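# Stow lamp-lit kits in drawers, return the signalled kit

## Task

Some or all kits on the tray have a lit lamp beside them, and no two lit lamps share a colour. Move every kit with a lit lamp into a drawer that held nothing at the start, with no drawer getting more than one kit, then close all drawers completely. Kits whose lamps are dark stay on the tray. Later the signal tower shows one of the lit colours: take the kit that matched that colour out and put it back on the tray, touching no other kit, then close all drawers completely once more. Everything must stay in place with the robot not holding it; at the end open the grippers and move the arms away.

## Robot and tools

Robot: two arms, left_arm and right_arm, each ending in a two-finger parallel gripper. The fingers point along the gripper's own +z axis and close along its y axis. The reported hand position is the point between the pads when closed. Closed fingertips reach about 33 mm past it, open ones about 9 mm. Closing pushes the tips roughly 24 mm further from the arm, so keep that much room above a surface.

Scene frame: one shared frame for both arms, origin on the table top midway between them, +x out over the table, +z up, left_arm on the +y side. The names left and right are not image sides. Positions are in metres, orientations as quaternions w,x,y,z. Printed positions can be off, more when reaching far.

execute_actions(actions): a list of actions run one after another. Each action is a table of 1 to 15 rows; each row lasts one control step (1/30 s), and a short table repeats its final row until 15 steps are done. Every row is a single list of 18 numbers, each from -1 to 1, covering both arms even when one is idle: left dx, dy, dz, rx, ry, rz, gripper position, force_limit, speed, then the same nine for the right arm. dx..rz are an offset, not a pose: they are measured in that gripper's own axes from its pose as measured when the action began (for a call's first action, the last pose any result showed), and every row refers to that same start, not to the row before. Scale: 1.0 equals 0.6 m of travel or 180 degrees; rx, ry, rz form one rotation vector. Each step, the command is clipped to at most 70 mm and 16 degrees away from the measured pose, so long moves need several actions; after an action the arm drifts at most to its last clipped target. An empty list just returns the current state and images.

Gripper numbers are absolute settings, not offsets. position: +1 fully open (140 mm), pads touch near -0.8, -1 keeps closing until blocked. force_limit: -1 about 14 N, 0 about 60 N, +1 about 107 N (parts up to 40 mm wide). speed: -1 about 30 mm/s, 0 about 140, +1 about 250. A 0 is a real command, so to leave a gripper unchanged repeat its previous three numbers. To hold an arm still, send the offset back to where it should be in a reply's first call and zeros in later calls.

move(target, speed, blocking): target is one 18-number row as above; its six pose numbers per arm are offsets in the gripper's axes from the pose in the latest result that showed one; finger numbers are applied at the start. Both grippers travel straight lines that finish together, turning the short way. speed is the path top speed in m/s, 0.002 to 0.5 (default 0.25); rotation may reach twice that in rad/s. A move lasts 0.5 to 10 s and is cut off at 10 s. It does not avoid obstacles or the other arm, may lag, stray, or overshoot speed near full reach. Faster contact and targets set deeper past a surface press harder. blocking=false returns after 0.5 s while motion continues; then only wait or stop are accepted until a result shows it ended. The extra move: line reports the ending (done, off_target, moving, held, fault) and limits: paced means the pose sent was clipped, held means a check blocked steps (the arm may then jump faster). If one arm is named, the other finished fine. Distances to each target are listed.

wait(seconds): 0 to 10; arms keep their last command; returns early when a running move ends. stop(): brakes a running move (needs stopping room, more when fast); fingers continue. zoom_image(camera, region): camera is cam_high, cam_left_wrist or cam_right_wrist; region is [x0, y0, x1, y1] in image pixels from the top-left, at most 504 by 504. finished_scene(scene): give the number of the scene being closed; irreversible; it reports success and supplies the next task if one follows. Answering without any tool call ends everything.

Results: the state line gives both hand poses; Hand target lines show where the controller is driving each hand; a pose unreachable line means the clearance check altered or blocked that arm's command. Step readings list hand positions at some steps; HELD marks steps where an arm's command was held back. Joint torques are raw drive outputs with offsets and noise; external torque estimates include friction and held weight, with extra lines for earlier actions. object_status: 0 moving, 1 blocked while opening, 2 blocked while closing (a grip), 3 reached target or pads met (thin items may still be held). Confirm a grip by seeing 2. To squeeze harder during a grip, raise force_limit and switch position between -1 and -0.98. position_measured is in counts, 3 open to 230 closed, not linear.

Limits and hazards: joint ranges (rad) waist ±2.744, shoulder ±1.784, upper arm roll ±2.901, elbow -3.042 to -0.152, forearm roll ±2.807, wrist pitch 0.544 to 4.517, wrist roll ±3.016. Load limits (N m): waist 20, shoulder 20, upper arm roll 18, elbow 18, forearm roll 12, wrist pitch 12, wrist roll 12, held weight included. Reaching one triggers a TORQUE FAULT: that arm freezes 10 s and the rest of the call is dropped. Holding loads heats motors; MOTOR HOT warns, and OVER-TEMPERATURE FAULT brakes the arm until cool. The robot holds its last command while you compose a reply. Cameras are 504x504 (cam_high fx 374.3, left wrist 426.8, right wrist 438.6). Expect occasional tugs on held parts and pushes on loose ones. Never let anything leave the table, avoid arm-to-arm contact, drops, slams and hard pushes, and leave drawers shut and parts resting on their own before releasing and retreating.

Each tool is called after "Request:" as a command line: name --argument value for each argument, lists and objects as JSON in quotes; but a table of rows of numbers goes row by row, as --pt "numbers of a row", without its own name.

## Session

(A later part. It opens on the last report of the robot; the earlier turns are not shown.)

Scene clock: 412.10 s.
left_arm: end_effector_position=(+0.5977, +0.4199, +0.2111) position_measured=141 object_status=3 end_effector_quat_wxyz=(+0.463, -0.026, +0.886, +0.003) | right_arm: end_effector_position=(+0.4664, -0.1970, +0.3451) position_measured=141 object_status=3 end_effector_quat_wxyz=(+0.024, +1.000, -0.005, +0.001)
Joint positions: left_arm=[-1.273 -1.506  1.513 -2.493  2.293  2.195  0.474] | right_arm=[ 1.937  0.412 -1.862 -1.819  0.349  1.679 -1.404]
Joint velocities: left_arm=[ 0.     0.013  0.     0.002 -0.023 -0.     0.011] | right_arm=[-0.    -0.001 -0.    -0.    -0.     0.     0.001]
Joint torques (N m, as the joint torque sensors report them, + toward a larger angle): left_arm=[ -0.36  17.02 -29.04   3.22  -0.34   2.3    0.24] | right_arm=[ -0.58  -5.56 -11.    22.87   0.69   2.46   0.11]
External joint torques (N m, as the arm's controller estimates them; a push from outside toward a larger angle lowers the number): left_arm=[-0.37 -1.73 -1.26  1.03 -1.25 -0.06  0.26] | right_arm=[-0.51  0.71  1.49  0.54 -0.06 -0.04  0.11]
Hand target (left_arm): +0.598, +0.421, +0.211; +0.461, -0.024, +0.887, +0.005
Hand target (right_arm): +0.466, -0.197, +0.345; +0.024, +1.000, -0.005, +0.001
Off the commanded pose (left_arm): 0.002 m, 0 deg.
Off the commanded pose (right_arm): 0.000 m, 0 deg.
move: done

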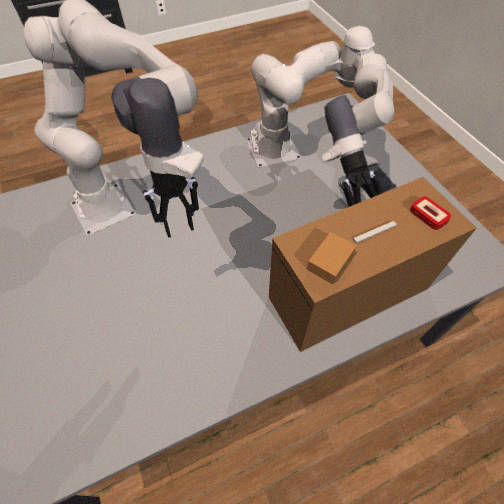

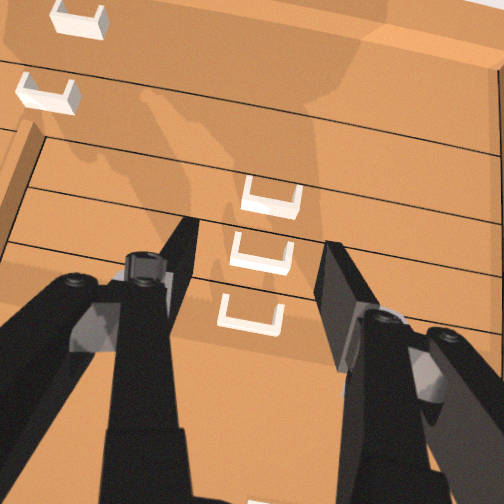

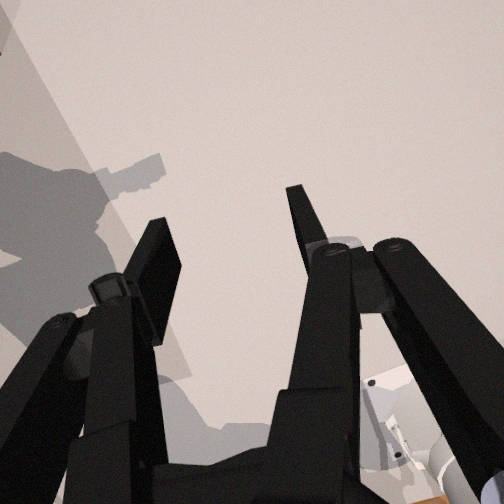

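Request:
move --target '[-0.005,0.003,0.002,0,0,0,-0.1,0,0,0,0,0,0,0,0,-0.1,0,0]' --speed 0.03

Request:
move --target '[0,0,0,0,0,0,-1,0,-0.5,0,0,0,0,0,0,-0.1,0,0]'

Request:
move --target '[0.0475,-0.003,-0.068,0,0,0,-1,0,-0.5,0,0,0,0,0,0,-0.1,0,0]' --speed 0.05

Scene clock: 414.90 s.
left_arm: end_effector_position=(+0.5986, +0.4213, +0.2109) position_measured=141 object_status=3 end_effector_quat_wxyz=(+0.462, -0.026, +0.886, +0.004) | right_arm: end_effector_position=(+0.4664, -0.1970, +0.3451) position_measured=141 object_status=3 end_effector_quat_wxyz=(+0.024, +1.000, -0.005, +0.001)
Joint positions: left_arm=[-1.274 -1.505  1.513 -2.489  2.289  2.195  0.477] | right_arm=[ 1.937  0.412 -1.862 -1.819  0.349  1.679 -1.404]
Joint velocities: left_arm=[-0.    -0.001 -0.     0.002 -0.001 -0.    -0.001] | right_arm=[ 0.001  0.     0.001 -0.001 -0.001 -0.    -0.001]
Joint torques (N m, as the joint torque sensors report them, + toward a larger angle): left_arm=[ -1.36  16.13 -30.42   5.19   0.18   2.71   0.17] | right_arm=[ -0.41  -5.5  -10.93  22.73   0.69   2.44   0.1 ]
External joint torques (N m, as the arm's controller estimates them; a push from outside toward a larger angle lowers the number): left_arm=[-1.35 -2.77 -2.56  2.95 -0.73  0.35  0.19] | right_arm=[-0.41  0.76  1.48  0.38 -0.07 -0.06  0.1 ]
Hand target (left_arm): +0.600, +0.422, +0.213; +0.463, -0.026, +0.886, +0.003
Hand target (right_arm): +0.466, -0.197, +0.345; +0.024, +1.000, -0.005, +0.001
Off the commanded pose (left_arm): 0.003 m, 0 deg.
Off the commanded pose (right_arm): 0.000 m, 0 deg.
move: done

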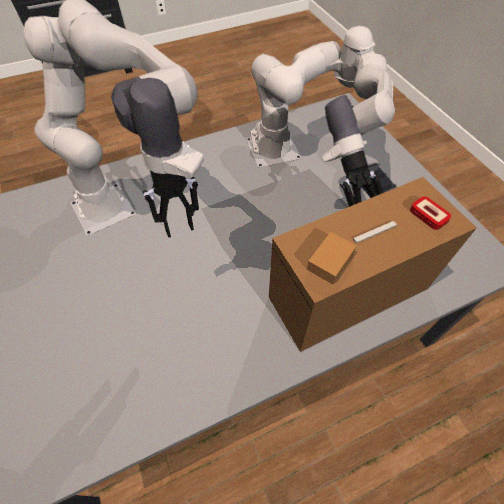

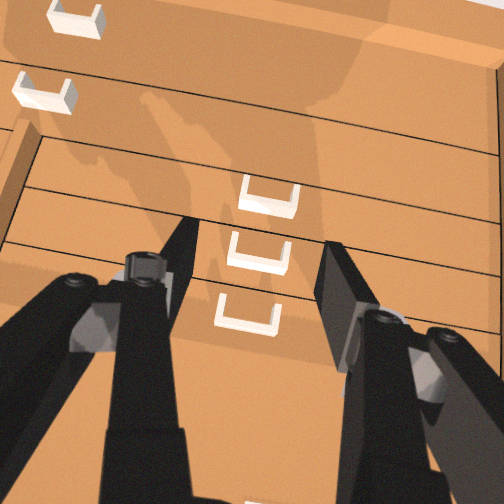

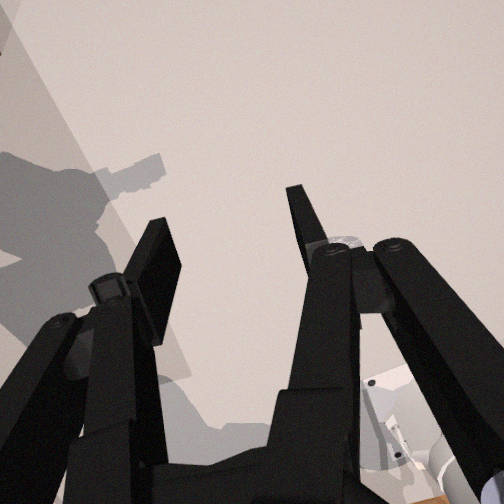

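Scene clock: 415.50 s.
left_arm: end_effector_position=(+0.5975, +0.4212, +0.2102) position_measured=193 object_status=2 end_effector_quat_wxyz=(+0.461, -0.026, +0.887, +0.004) | right_arm: end_effector_position=(+0.4664, -0.1970, +0.3451) position_measured=141 object_status=3 end_effector_quat_wxyz=(+0.024, +1.000, -0.005, +0.001)
Joint positions: left_arm=[-1.273 -1.506  1.513 -2.492  2.289  2.191  0.477] | right_arm=[ 1.937  0.412 -1.862 -1.819  0.349  1.679 -1.404]
Joint velocities: left_arm=[ 0.     0.001  0.001  0.001  0.001 -0.     0.001] | right_arm=[-0.     0.     0.001 -0.001  0.    -0.001  0.   ]
Joint torques (N m, as the joint torque sensors report them, + toward a larger angle): left_arm=[ -0.17  15.99 -29.2    3.4    1.02   2.71   0.11] | right_arm=[ -0.57  -5.7  -10.81  22.79   0.68   2.47   0.09]
External joint torques (N m, as the arm's controller estimates them; a push from outside toward a larger angle lowers the number): left_arm=[-0.2  -2.87 -1.35  1.17  0.1   0.34  0.13] | right_arm=[-0.53  0.57  1.65  0.41 -0.08 -0.04  0.08]
Hand target (left_arm): +0.599, +0.421, +0.211; +0.462, -0.026, +0.886, +0.004
Hand target (right_arm): +0.466, -0.197, +0.345; +0.024, +1.000, -0.005, +0.001
Off the commanded pose (left_arm): 0.001 m, 0 deg.
Off the commanded pose (right_arm): 0.000 m, 0 deg.
move: done

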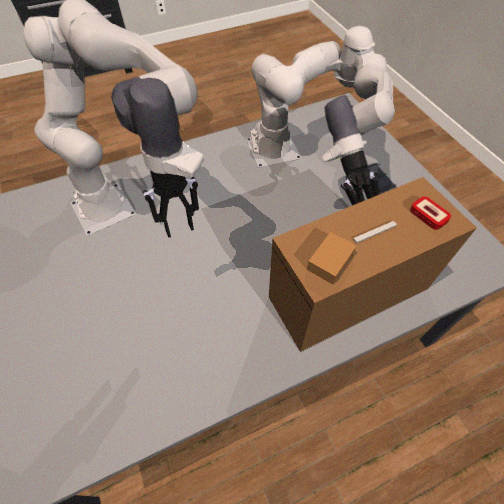

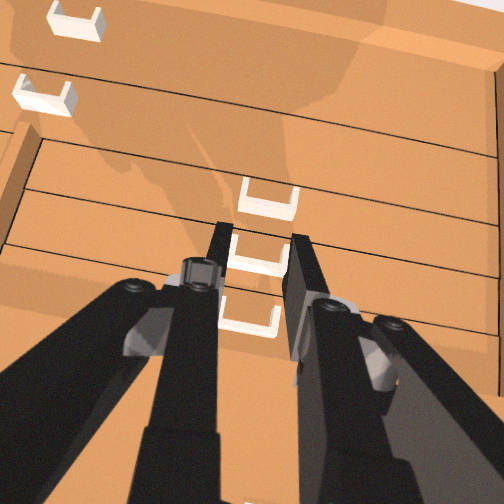

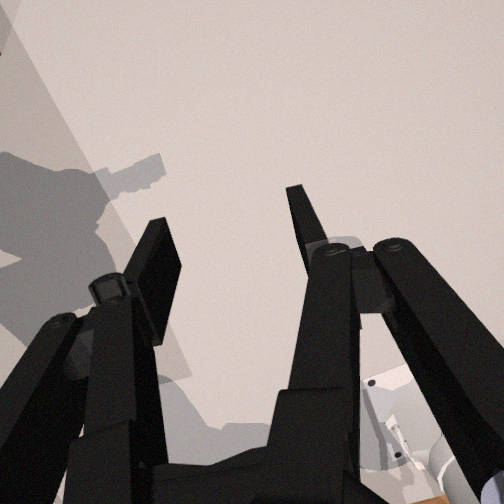

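Scene clock: 416.80 s.
left_arm: end_effector_position=(+0.5490, +0.4193, +0.2088) position_measured=193 object_status=2 end_effector_quat_wxyz=(+0.461, -0.026, +0.887, +0.006) | right_arm: end_effector_position=(+0.4664, -0.1970, +0.3451) position_measured=141 object_status=3 end_effector_quat_wxyz=(+0.024, +1.000, -0.005, +0.001)
Joint positions: left_arm=[-1.131 -1.506  1.498 -2.642  2.286  2.186  0.466] | right_arm=[ 1.937  0.412 -1.862 -1.819  0.349  1.679 -1.404]
Joint velocities: left_arm=[ 0.003  0.001 -0.001 -0.003 -0.001 -0.     0.   ] | right_arm=[ 0.    -0.001 -0.001  0.    -0.    -0.     0.001]
Joint torques (N m, as the joint torque sensors report them, + toward a larger angle): left_arm=[  2.08  14.42 -28.18  -0.57  -0.08   2.33   0.12] | right_arm=[ -0.45  -5.55 -10.77  22.7    0.67   2.44   0.1 ]
External joint torques (N m, as the arm's controller estimates them; a push from outside toward a larger angle lowers the number): left_arm=[ 2.16 -1.57 -2.88 -3.08 -1.02 -0.02  0.14] | right_arm=[-0.46  0.7   1.63  0.35 -0.09 -0.06  0.09]
Hand target (left_arm): +0.548, +0.418, +0.210; +0.461, -0.026, +0.887, +0.005
Hand target (right_arm): +0.466, -0.197, +0.345; +0.024, +1.000, -0.005, +0.001
Off the commanded pose (left_arm): 0.003 m, 0 deg.
Off the commanded pose (right_arm): 0.000 m, 0 deg.
move: done

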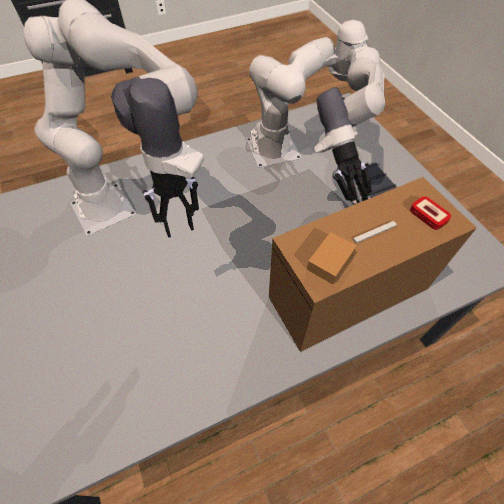

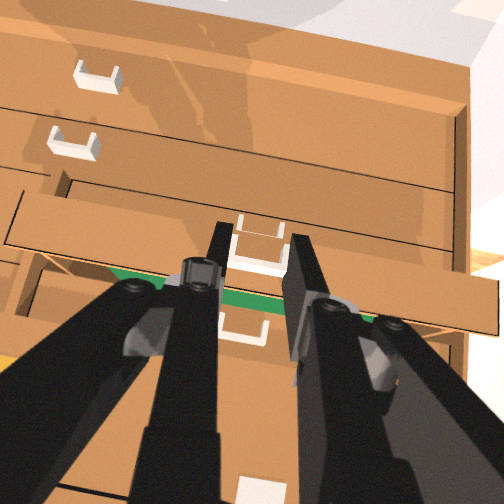

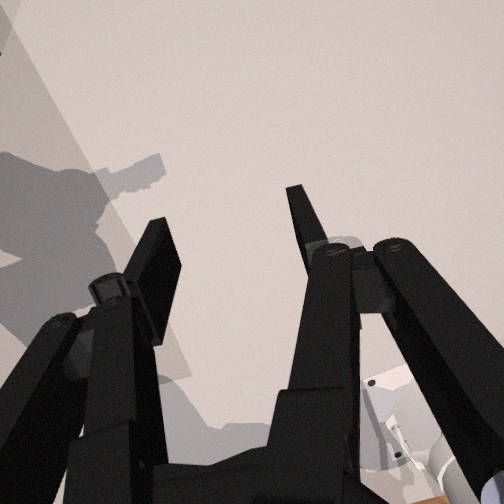

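Request:
move --target '[0,0,0,0,0,0,-0.1,0,0,0,0,0,0,0,0,-0.1,0,0]'

Request:
move --target '[-0.016,-0.002,0.004,0,0.16,0,-0.1,0,0,0,0,0,0,0,0,-0.1,0,0]' --speed 0.15

Request:
move --target '[0,0,0,0,0,0,-1,0,-0.5,0,0,0,0,0,0,-0.1,0,0]'

Request:
move --target '[0.133,0.001,-0.067,0,0,0,-1,0,-0.5,0,0,0,0,0,0,-0.1,0,0]' --speed 0.06

Scene clock: 420.23 s.
left_arm: end_effector_position=(+0.5487, +0.4193, +0.2086) position_measured=141 object_status=3 end_effector_quat_wxyz=(+0.460, -0.026, +0.887, +0.006) | right_arm: end_effector_position=(+0.4664, -0.1970, +0.3451) position_measured=141 object_status=3 end_effector_quat_wxyz=(+0.024, +1.000, -0.005, +0.001)
Joint positions: left_arm=[-1.13  -1.506  1.498 -2.643  2.286  2.186  0.466] | right_arm=[ 1.937  0.412 -1.862 -1.819  0.349  1.679 -1.404]
Joint velocities: left_arm=[ 0.001 -0.001  0.     0.002 -0.001  0.    -0.   ] | right_arm=[ 0.001  0.     0.    -0.    -0.     0.001  0.001]
Joint torques (N m, as the joint torque sensors report them, + toward a larger angle): left_arm=[  0.57  14.49 -26.11   2.19   0.74   2.39   0.07] | right_arm=[ -0.4   -5.63 -10.89  22.77   0.7    2.5    0.08]
External joint torques (N m, as the arm's controller estimates them; a push from outside toward a larger angle lowers the number): left_arm=[ 0.52 -1.5  -0.86 -0.36 -0.19  0.05  0.09] | right_arm=[-0.46  0.52  1.49  0.39 -0.06 -0.01  0.07]
Hand target (left_arm): +0.549, +0.419, +0.209; +0.461, -0.026, +0.887, +0.006
Hand target (right_arm): +0.466, -0.197, +0.345; +0.024, +1.000, -0.005, +0.001
Off the commanded pose (left_arm): 0.000 m, 0 deg.
Off the commanded pose (right_arm): 0.000 m, 0 deg.
move: done

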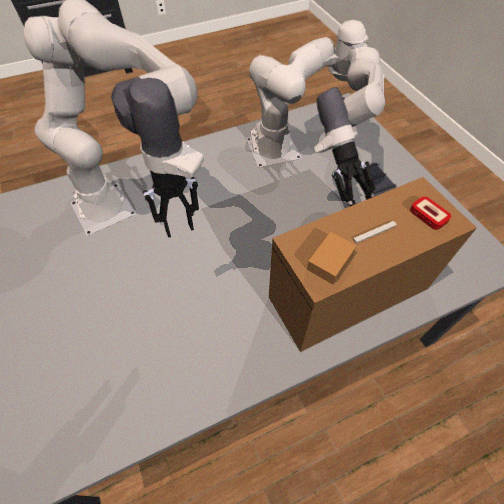

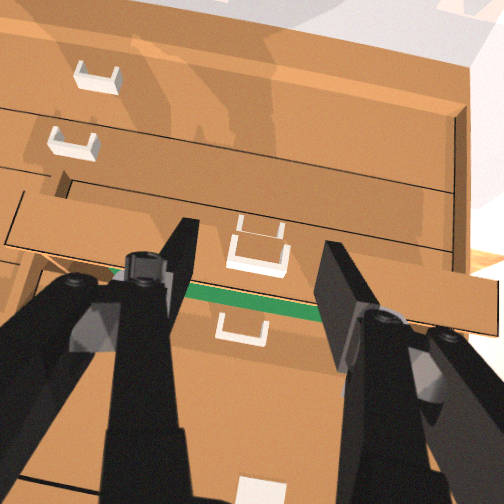

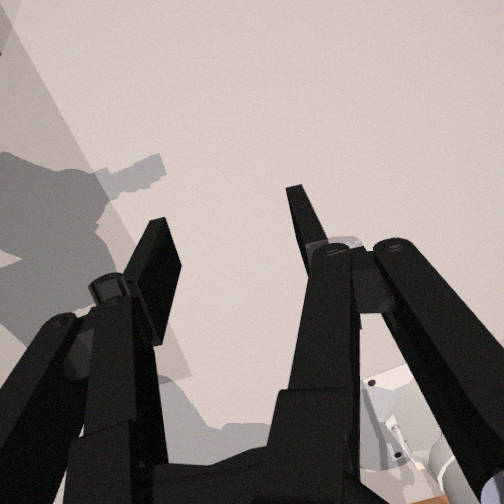

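Scene clock: 422.50 s.
left_arm: end_effector_position=(+0.5570, +0.4149, +0.2183) position_measured=141 object_status=3 end_effector_quat_wxyz=(+0.229, -0.030, +0.973, -0.003) | right_arm: end_effector_position=(+0.4664, -0.1970, +0.3451) position_measured=141 object_status=3 end_effector_quat_wxyz=(+0.024, +1.000, -0.005, +0.001)
Joint positions: left_arm=[-1.407 -1.264  1.318 -2.269  1.496  1.923  0.745] | right_arm=[ 1.937  0.412 -1.862 -1.819  0.349  1.679 -1.404]
Joint velocities: left_arm=[-0.001  0.001 -0.001  0.001 -0.003 -0.01   0.031] | right_arm=[-0.001 -0.     0.002 -0.001 -0.     0.     0.002]
Joint torques (N m, as the joint torque sensors report them, + toward a larger angle): left_arm=[ -1.36  20.47 -30.32  10.3   -0.06   2.6    0.15] | right_arm=[ -0.55  -5.81 -10.7   22.91   0.71   2.43   0.09]
External joint torques (N m, as the arm's controller estimates them; a push from outside toward a larger angle lowers the number): left_arm=[-1.42 -0.41 -1.73  0.83 -1.27 -0.37  0.16] | right_arm=[-0.49  0.48  1.74  0.63 -0.04 -0.07  0.09]
Hand target (left_arm): +0.556, +0.415, +0.218; +0.227, -0.024, +0.974, -0.001
Hand target (right_arm): +0.466, -0.197, +0.345; +0.024, +1.000, -0.005, +0.001
Off the commanded pose (left_arm): 0.005 m, 1 deg.
Off the commanded pose (right_arm): 0.000 m, 0 deg.
move: off_target (left_arm)

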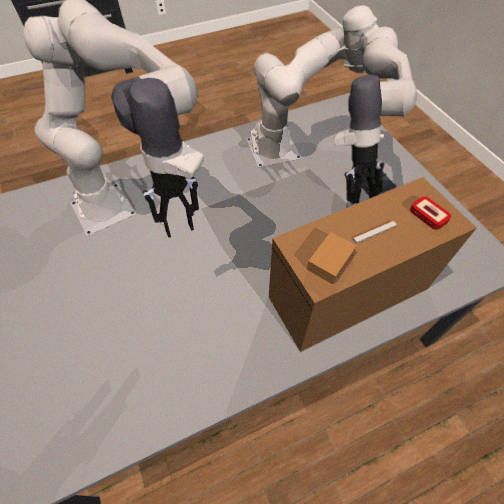

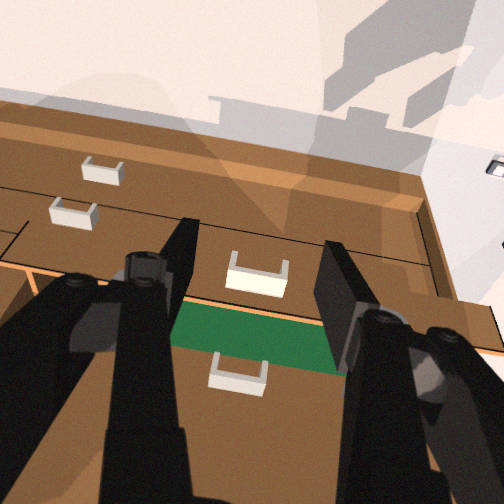

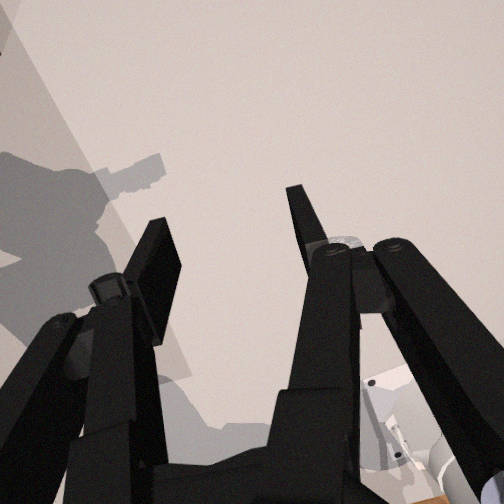

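Scene clock: 423.10 s.
left_arm: end_effector_position=(+0.5571, +0.4160, +0.2185) position_measured=193 object_status=2 end_effector_quat_wxyz=(+0.229, -0.030, +0.973, -0.002) | right_arm: end_effector_position=(+0.4664, -0.1970, +0.3451) position_measured=141 object_status=3 end_effector_quat_wxyz=(+0.024, +1.000, -0.005, +0.001)
Joint positions: left_arm=[-1.407 -1.264  1.318 -2.268  1.497  1.922  0.745] | right_arm=[ 1.937  0.412 -1.862 -1.819  0.349  1.679 -1.404]
Joint velocities: left_arm=[ 0.     0.    -0.    -0.001  0.001  0.     0.001] | right_arm=[-0.     0.    -0.001 -0.001  0.001 -0.001 -0.002]
Joint torques (N m, as the joint torque sensors report them, + toward a larger angle): left_arm=[  0.37  18.44 -29.74   8.51   1.04   3.12   0.04] | right_arm=[ -0.31  -5.73 -10.88  22.85   0.69   2.46   0.11]
External joint torques (N m, as the arm's controller estimates them; a push from outside toward a larger angle lowers the number): left_arm=[ 0.37 -2.48 -1.2  -0.92 -0.17  0.15  0.06] | right_arm=[-0.23  0.55  1.63  0.49 -0.07 -0.05  0.11]
Hand target (left_arm): +0.557, +0.415, +0.218; +0.229, -0.030, +0.973, -0.003
Hand target (right_arm): +0.466, -0.197, +0.345; +0.024, +1.000, -0.005, +0.001
Off the commanded pose (left_arm): 0.001 m, 0 deg.
Off the commanded pose (right_arm): 0.000 m, 0 deg.
move: done

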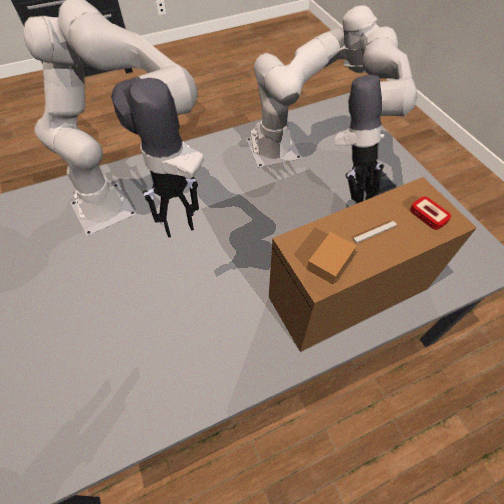

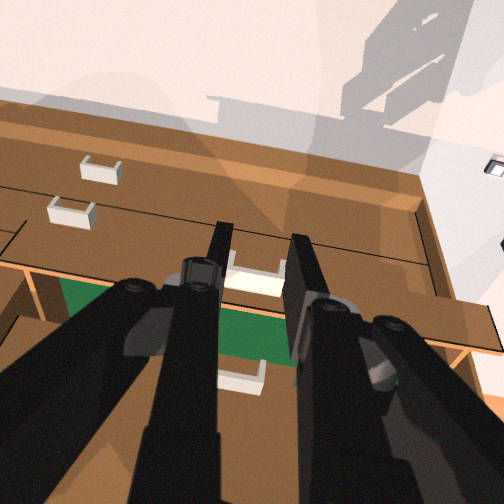

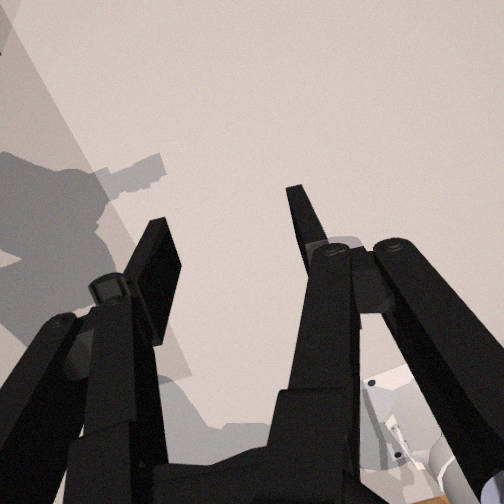

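Scene clock: 424.93 s.
left_arm: end_effector_position=(+0.4684, +0.4129, +0.2167) position_measured=193 object_status=2 end_effector_quat_wxyz=(+0.228, -0.028, +0.973, -0.001) | right_arm: end_effector_position=(+0.4664, -0.1970, +0.3451) position_measured=141 object_status=3 end_effector_quat_wxyz=(+0.024, +1.000, -0.005, +0.001)
Joint positions: left_arm=[-1.16  -1.316  1.196 -2.537  1.451  1.903  0.721] | right_arm=[ 1.937  0.412 -1.862 -1.819  0.349  1.679 -1.404]
Joint velocities: left_arm=[ 0.007  0.001 -0.004 -0.002 -0.004 -0.    -0.   ] | right_arm=[ 0.001  0.001 -0.001  0.001 -0.001 -0.     0.   ]
Joint torques (N m, as the joint torque sensors report them, + toward a larger angle): left_arm=[  2.97  12.69 -28.97  10.21   0.42   2.74  -0.02] | right_arm=[ -0.38  -5.82 -10.61  22.94   0.7    2.43   0.08]
External joint torques (N m, as the arm's controller estimates them; a push from outside toward a larger angle lowers the number): left_arm=[ 2.82 -2.76 -4.3  -0.47 -0.81 -0.19 -0.01] | right_arm=[-0.57  0.3   1.68  0.46 -0.08 -0.08  0.07]
Hand target (left_arm): +0.468, +0.414, +0.219; +0.229, -0.030, +0.973, -0.001
Hand target (right_arm): +0.466, -0.197, +0.345; +0.024, +1.000, -0.005, +0.001
Off the commanded pose (left_arm): 0.003 m, 0 deg.
Off the commanded pose (right_arm): 0.000 m, 0 deg.
move: done

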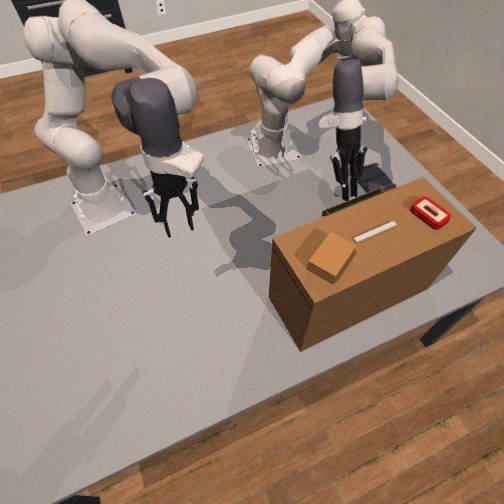

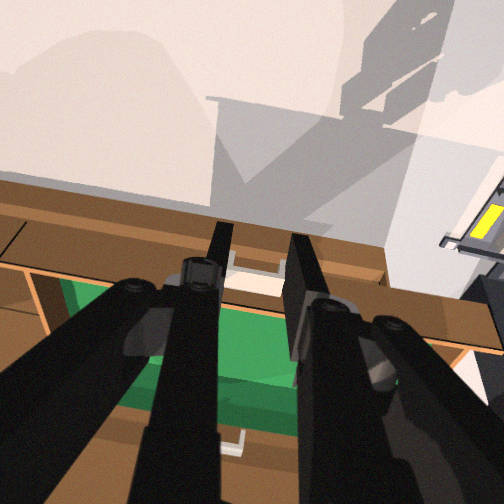

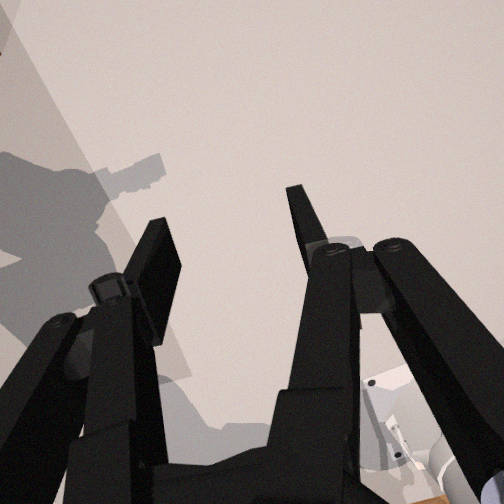

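Request:
move --target '[0,0,0,0,0,0,-0.1,0,0,0,0,0,0,0,0,-0.1,0,0]'

Request:
move --target '[-0.1,0,-0.11,0,0.148,0,-0.1,0,0,0,0,0,0,0,0,-0.1,0,0]' --speed 0.2

Request:
move --target '[0,0.455,0,0,0,-0.482,0.3,0,0,0,0,0,0,0,0,-0.1,0,0]' --speed 0.4

Request:
move --target '[0,0.085,0.3,0,0,-0.5,0.3,0,0,0,0,0,0,0,0,-0.1,0,0]' --speed 0.4

Scene clock: 432.63 s.
left_arm: end_effector_position=(+0.4681, +0.4129, +0.2165) position_measured=141 object_status=3 end_effector_quat_wxyz=(+0.228, -0.028, +0.973, -0.001) | right_arm: end_effector_position=(+0.4664, -0.1970, +0.3451) position_measured=141 object_status=3 end_effector_quat_wxyz=(+0.024, +1.000, -0.005, +0.001)
Joint positions: left_arm=[-1.16  -1.316  1.196 -2.537  1.451  1.903  0.72 ] | right_arm=[ 1.937  0.412 -1.862 -1.819  0.349  1.679 -1.404]
Joint velocities: left_arm=[ 0.     0.     0.    -0.001 -0.001 -0.001 -0.001] | right_arm=[ 0.001  0.     0.002  0.    -0.002  0.     0.001]
Joint torques (N m, as the joint torque sensors report them, + toward a larger angle): left_arm=[  0.34  13.88 -26.55  10.1    1.19   2.94   0.15] | right_arm=[ -0.52  -5.77 -11.04  22.71   0.7    2.47   0.11]
External joint torques (N m, as the arm's controller estimates them; a push from outside toward a larger angle lowers the number): left_arm=[ 0.38 -1.62 -1.85 -0.4  -0.03  0.    0.16] | right_arm=[-0.58  0.43  1.33  0.29 -0.06 -0.04  0.1 ]
Hand target (left_arm): +0.468, +0.413, +0.217; +0.228, -0.028, +0.973, -0.001
Hand target (right_arm): +0.466, -0.197, +0.345; +0.024, +1.000, -0.005, +0.001
Off the commanded pose (left_arm): 0.000 m, 0 deg.
Off the commanded pose (right_arm): 0.000 m, 0 deg.
move: done

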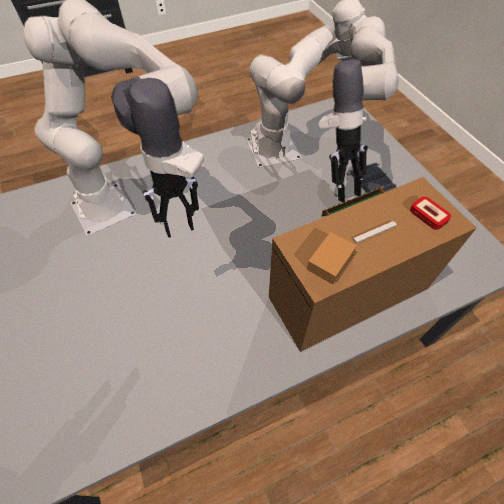

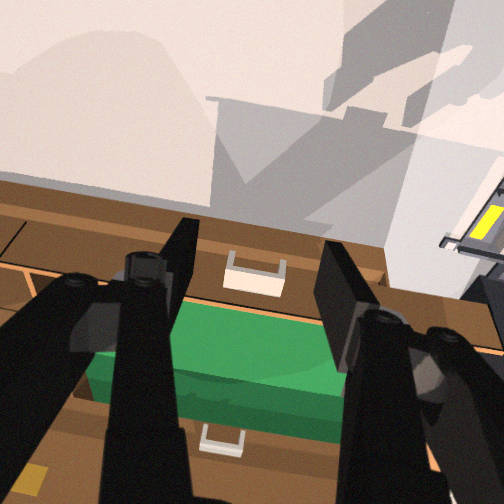

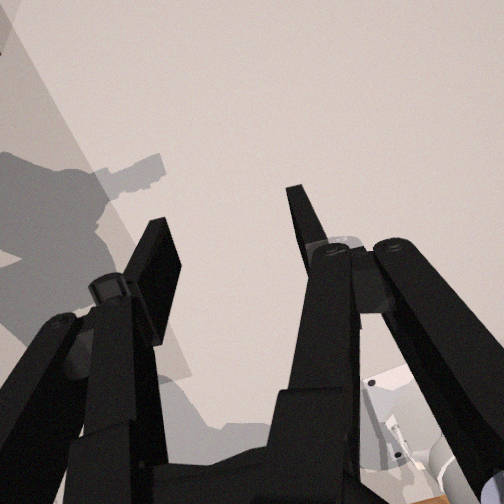

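Scene clock: 434.53 s.
left_arm: end_effector_position=(+0.4927, +0.4130, +0.3039) position_measured=141 object_status=3 end_effector_quat_wxyz=(+0.001, -0.029, +1.000, -0.007) | right_arm: end_effector_position=(+0.4664, -0.1970, +0.3451) position_measured=141 object_status=3 end_effector_quat_wxyz=(+0.024, +1.000, -0.005, +0.001)
Joint positions: left_arm=[-1.614 -1.031  1.236 -1.819  0.95   1.432  0.945] | right_arm=[ 1.937  0.412 -1.862 -1.819  0.349  1.679 -1.404]
Joint velocities: left_arm=[-0.002 -0.002  0.     0.002  0.    -0.014  0.02 ] | right_arm=[-0.001  0.001  0.001 -0.001  0.     0.001 -0.001]
Joint torques (N m, as the joint torque sensors report them, + toward a larger angle): left_arm=[ -1.28  21.67 -26.83  13.74  -0.24   2.06   0.3 ] | right_arm=[ -0.49  -5.63 -11.14  22.94   0.71   2.47   0.12]
External joint torques (N m, as the arm's controller estimates them; a push from outside toward a larger angle lowers the number): left_arm=[-1.38 -3.   -0.65  1.24 -1.   -0.41  0.3 ] | right_arm=[-0.44  0.63  1.34  0.57 -0.05 -0.04  0.12]
Hand target (left_arm): +0.491, +0.412, +0.303; -0.002, -0.025, +1.000, -0.008
Hand target (right_arm): +0.466, -0.197, +0.345; +0.024, +1.000, -0.005, +0.001
Off the commanded pose (left_arm): 0.003 m, 1 deg.
Off the commanded pose (right_arm): 0.000 m, 0 deg.
move: done

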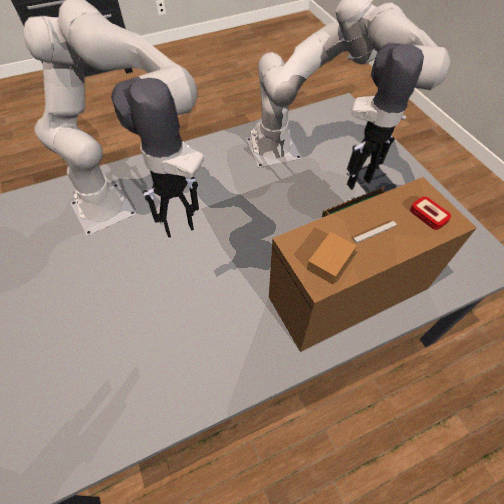

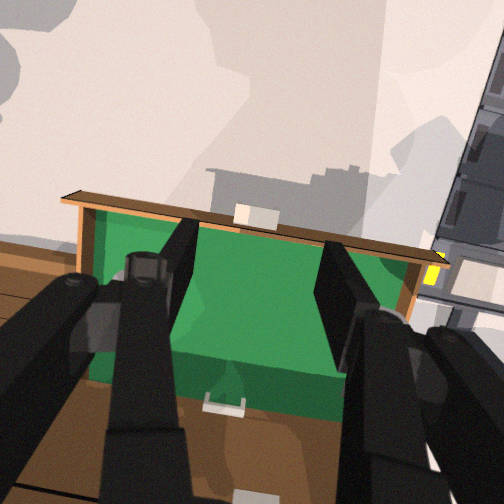

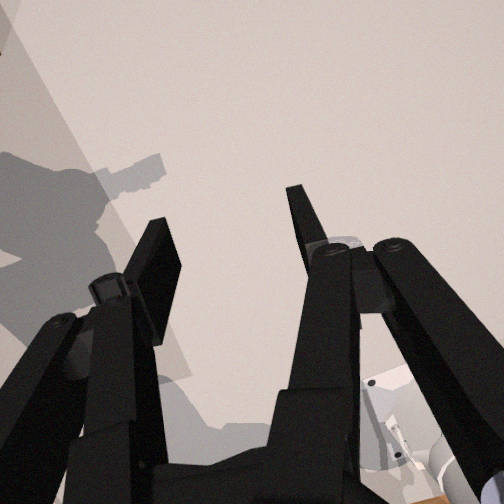

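Scene clock: 437.33 s.
left_arm: end_effector_position=(+0.4766, +0.6848, +0.2954) position_measured=91 object_status=3 end_effector_quat_wxyz=(+0.007, +0.701, -0.713, -0.003) | right_arm: end_effector_position=(+0.4664, -0.1970, +0.3451) position_measured=141 object_status=3 end_effector_quat_wxyz=(+0.024, +1.000, -0.005, +0.001)
Joint positions: left_arm=[-1.381 -0.731  1.622 -1.565  0.726  1.586  0.116] | right_arm=[ 1.937  0.412 -1.862 -1.819  0.349  1.679 -1.404]
Joint velocities: left_arm=[-0.     0.001 -0.     0.001 -0.001  0.001 -0.029] | right_arm=[-0.001  0.001  0.     0.001  0.001 -0.    -0.002]
Joint torques (N m, as the joint torque sensors report them, + toward a larger angle): left_arm=[ -0.98  28.41 -20.88  18.48  -0.28   2.77  -0.22] | right_arm=[ -0.65  -5.83 -10.84  22.66   0.69   2.45   0.09]
External joint torques (N m, as the arm's controller estimates them; a push from outside toward a larger angle lowers the number): left_arm=[-0.91 -0.72  0.06  0.68 -1.06  0.3  -0.22] | right_arm=[-0.68  0.38  1.57  0.26 -0.07 -0.06  0.09]
Hand target (left_arm): +0.478, +0.684, +0.296; +0.007, +0.705, -0.709, -0.001
Hand target (right_arm): +0.466, -0.197, +0.345; +0.024, +1.000, -0.005, +0.001
Off the commanded pose (left_arm): 0.005 m, 2 deg.
Off the commanded pose (right_arm): 0.000 m, 0 deg.
move: off_target (left_arm)

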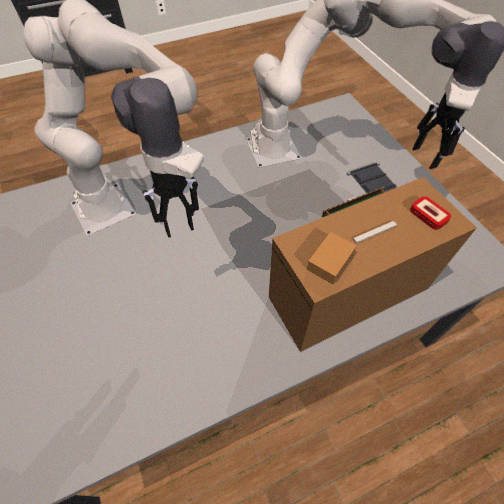

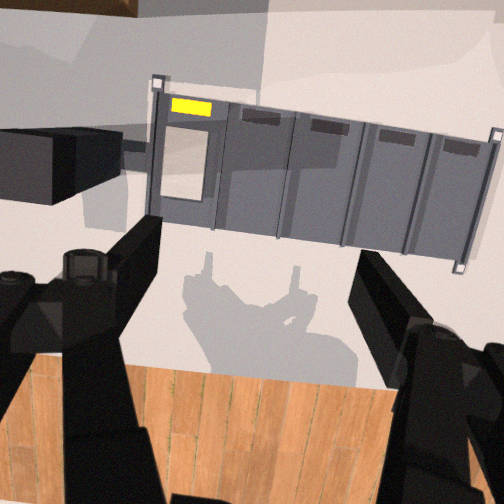

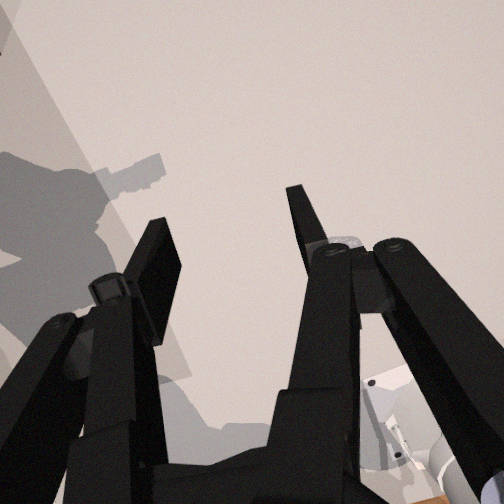

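Scene clock: 440.37 s.
left_arm: end_effector_position=(+0.4259, +0.6804, +0.1160) position_measured=91 object_status=3 end_effector_quat_wxyz=(+0.003, +1.000, -0.025, -0.010) | right_arm: end_effector_position=(+0.4664, -0.1970, +0.3451) position_measured=141 object_status=3 end_effector_quat_wxyz=(+0.024, +1.000, -0.005, +0.001)
Joint positions: left_arm=[-1.517 -0.364  2.174 -2.056  0.381  2.212 -1.207] | right_arm=[ 1.937  0.412 -1.862 -1.819  0.349  1.679 -1.404]
Joint velocities: left_arm=[ 0.001 -0.001 -0.001  0.     0.001  0.    -0.031] | right_arm=[ 0.001  0.001  0.001 -0.002  0.    -0.    -0.002]
Joint torques (N m, as the joint torque sensors report them, + toward a larger angle): left_arm=[-0.86 27.67 -9.55 19.73 -0.33  2.88 -0.17] | right_arm=[ -0.2   -5.9  -11.11  22.62   0.69   2.44   0.1 ]
External joint torques (N m, as the arm's controller estimates them; a push from outside toward a larger angle lowers the number): left_arm=[-0.83 -0.14 -0.29 -1.9  -1.02  0.4  -0.17] | right_arm=[-0.27  0.28  1.21  0.31 -0.07 -0.05  0.1 ]
Hand target (left_arm): +0.426, +0.679, +0.116; +0.004, +1.000, -0.018, -0.009
Hand target (right_arm): +0.466, -0.197, +0.345; +0.024, +1.000, -0.005, +0.001
Off the commanded pose (left_arm): 0.005 m, 2 deg.
Off the commanded pose (right_arm): 0.000 m, 0 deg.
move: off_target (left_arm)

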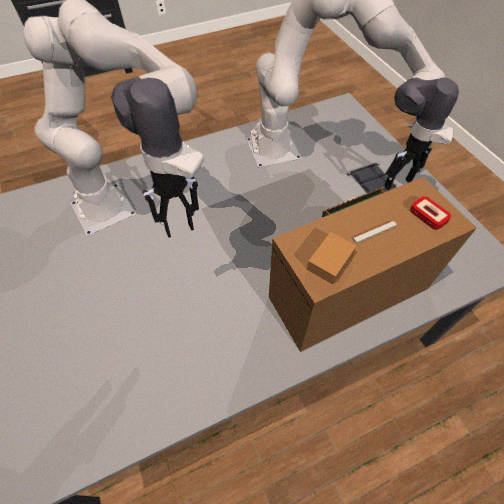

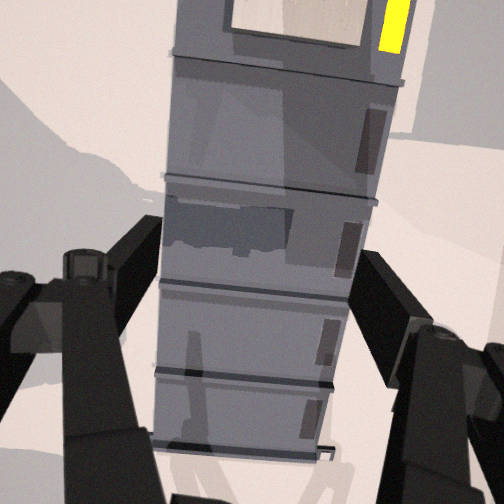

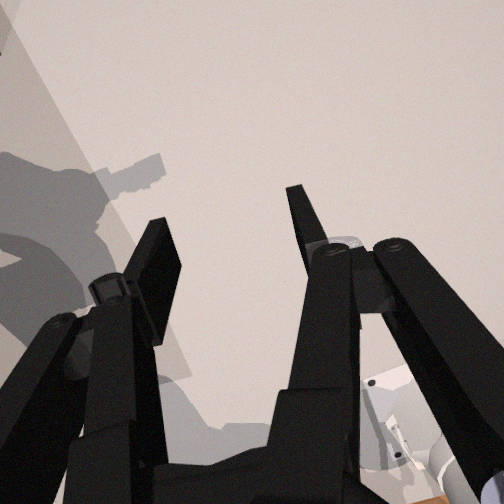

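Request:
move --target '[0.195,-0.017,0.023,0,0.006,-0.016,0.3,0,0,0,0,0,0,0,0,-0.1,0,0]' --speed 0.15

Scene clock: 443.60 s.
left_arm: end_effector_position=(+0.5438, +0.6857, +0.1029) position_measured=91 object_status=3 end_effector_quat_wxyz=(+0.004, +1.000, -0.002, +0.005) | right_arm: end_effector_position=(+0.4664, -0.1970, +0.3451) position_measured=141 object_status=3 end_effector_quat_wxyz=(+0.024, +1.000, -0.005, +0.001)
Joint positions: left_arm=[-1.889 -0.651  2.378 -1.645  0.494  2.097 -1.362] | right_arm=[ 1.937  0.412 -1.862 -1.819  0.349  1.679 -1.404]
Joint velocities: left_arm=[-0.003  0.001  0.003  0.002 -0.    -0.008 -0.017] | right_arm=[-0.001 -0.001 -0.001  0.001  0.001 -0.    -0.   ]
Joint torques (N m, as the joint torque sensors report them, + toward a larger angle): left_arm=[ -1.58  38.96 -12.87  21.94   0.11   2.02  -0.09] | right_arm=[ -0.29  -5.6  -10.86  22.78   0.69   2.47   0.1 ]
External joint torques (N m, as the arm's controller estimates them; a push from outside toward a larger angle lowers the number): left_arm=[-1.47 -3.6   0.36  0.48 -0.63 -0.54 -0.09] | right_arm=[-0.16  0.76  1.75  0.33 -0.07 -0.06  0.1 ]
Hand target (left_arm): +0.543, +0.685, +0.102; +0.005, +1.000, +0.003, +0.003
Hand target (right_arm): +0.466, -0.197, +0.345; +0.024, +1.000, -0.005, +0.001
Off the commanded pose (left_arm): 0.003 m, 1 deg.
Off the commanded pose (right_arm): 0.000 m, 0 deg.
move: done

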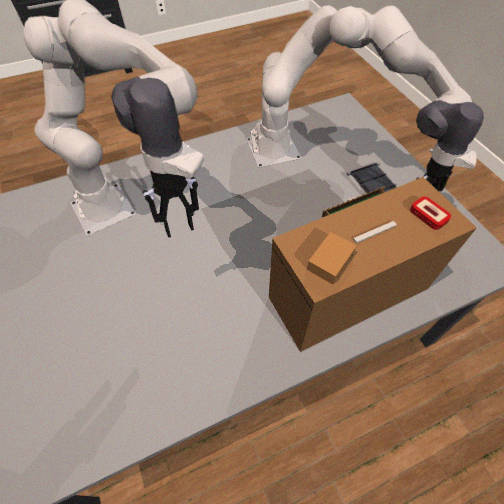

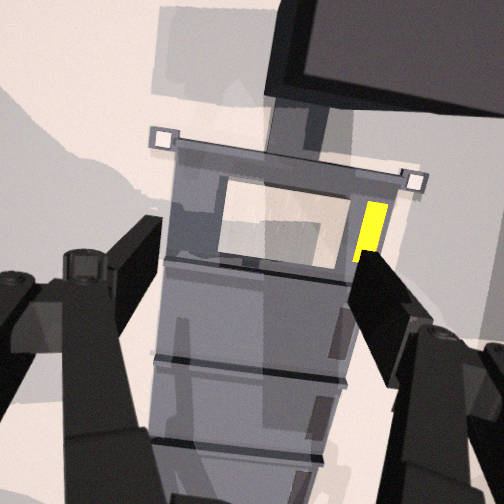

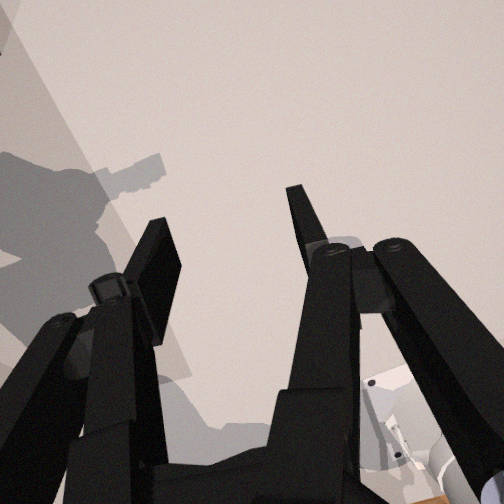

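Request:
move --target '[0.01,0.02,0.05,0,0,0,0.3,0,0,0,0,0,0,0,0,-0.1,0,0]' --speed 0.06

Scene clock: 446.33 s.
left_arm: end_effector_position=(+0.5495, +0.6729, +0.0742) position_measured=91 object_status=3 end_effector_quat_wxyz=(+0.006, +1.000, -0.004, +0.004) | right_arm: end_effector_position=(+0.4664, -0.1970, +0.3451) position_measured=141 object_status=3 end_effector_quat_wxyz=(+0.024, +1.000, -0.005, +0.001)
Joint positions: left_arm=[-1.925 -0.688  2.405 -1.66   0.515  2.144 -1.389] | right_arm=[ 1.937  0.412 -1.862 -1.819  0.349  1.679 -1.404]
Joint velocities: left_arm=[-0.004  0.001  0.009  0.001 -0.001  0.017 -0.014] | right_arm=[-0.     0.002 -0.    -0.     0.    -0.    -0.   ]
Joint torques (N m, as the joint torque sensors report them, + toward a larger angle): left_arm=[ -0.23  41.29 -14.01  19.88   1.5    2.79  -0.02] | right_arm=[ -0.24  -5.55 -10.85  22.87   0.69   2.46   0.09]
External joint torques (N m, as the arm's controller estimates them; a push from outside toward a larger angle lowers the number): left_arm=[-0.39 -2.11 -0.7  -1.13  0.77  0.25 -0.02] | right_arm=[-0.26  0.63  1.56  0.48 -0.06 -0.05  0.09]
Hand target (left_arm): +0.550, +0.673, +0.073; +0.004, +1.000, -0.002, +0.005
Hand target (right_arm): +0.466, -0.197, +0.345; +0.024, +1.000, -0.005, +0.001
Off the commanded pose (left_arm): 0.001 m, 0 deg.
Off the commanded pose (right_arm): 0.000 m, 0 deg.
move: done

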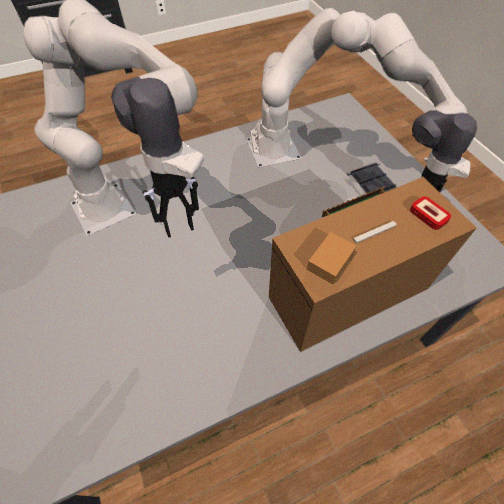

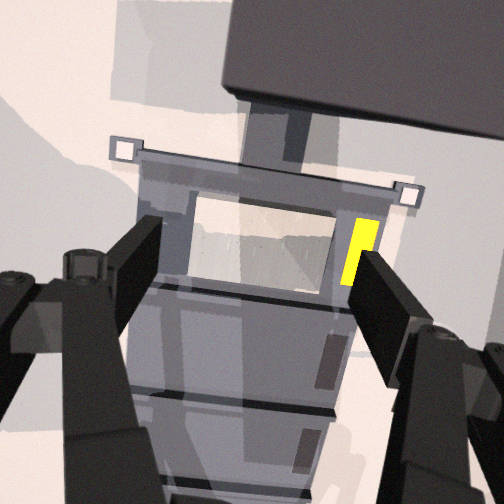

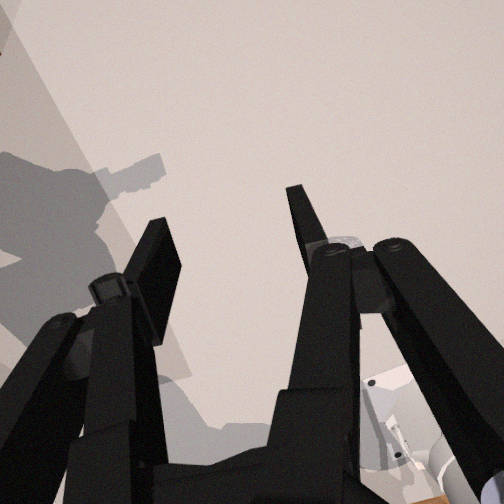

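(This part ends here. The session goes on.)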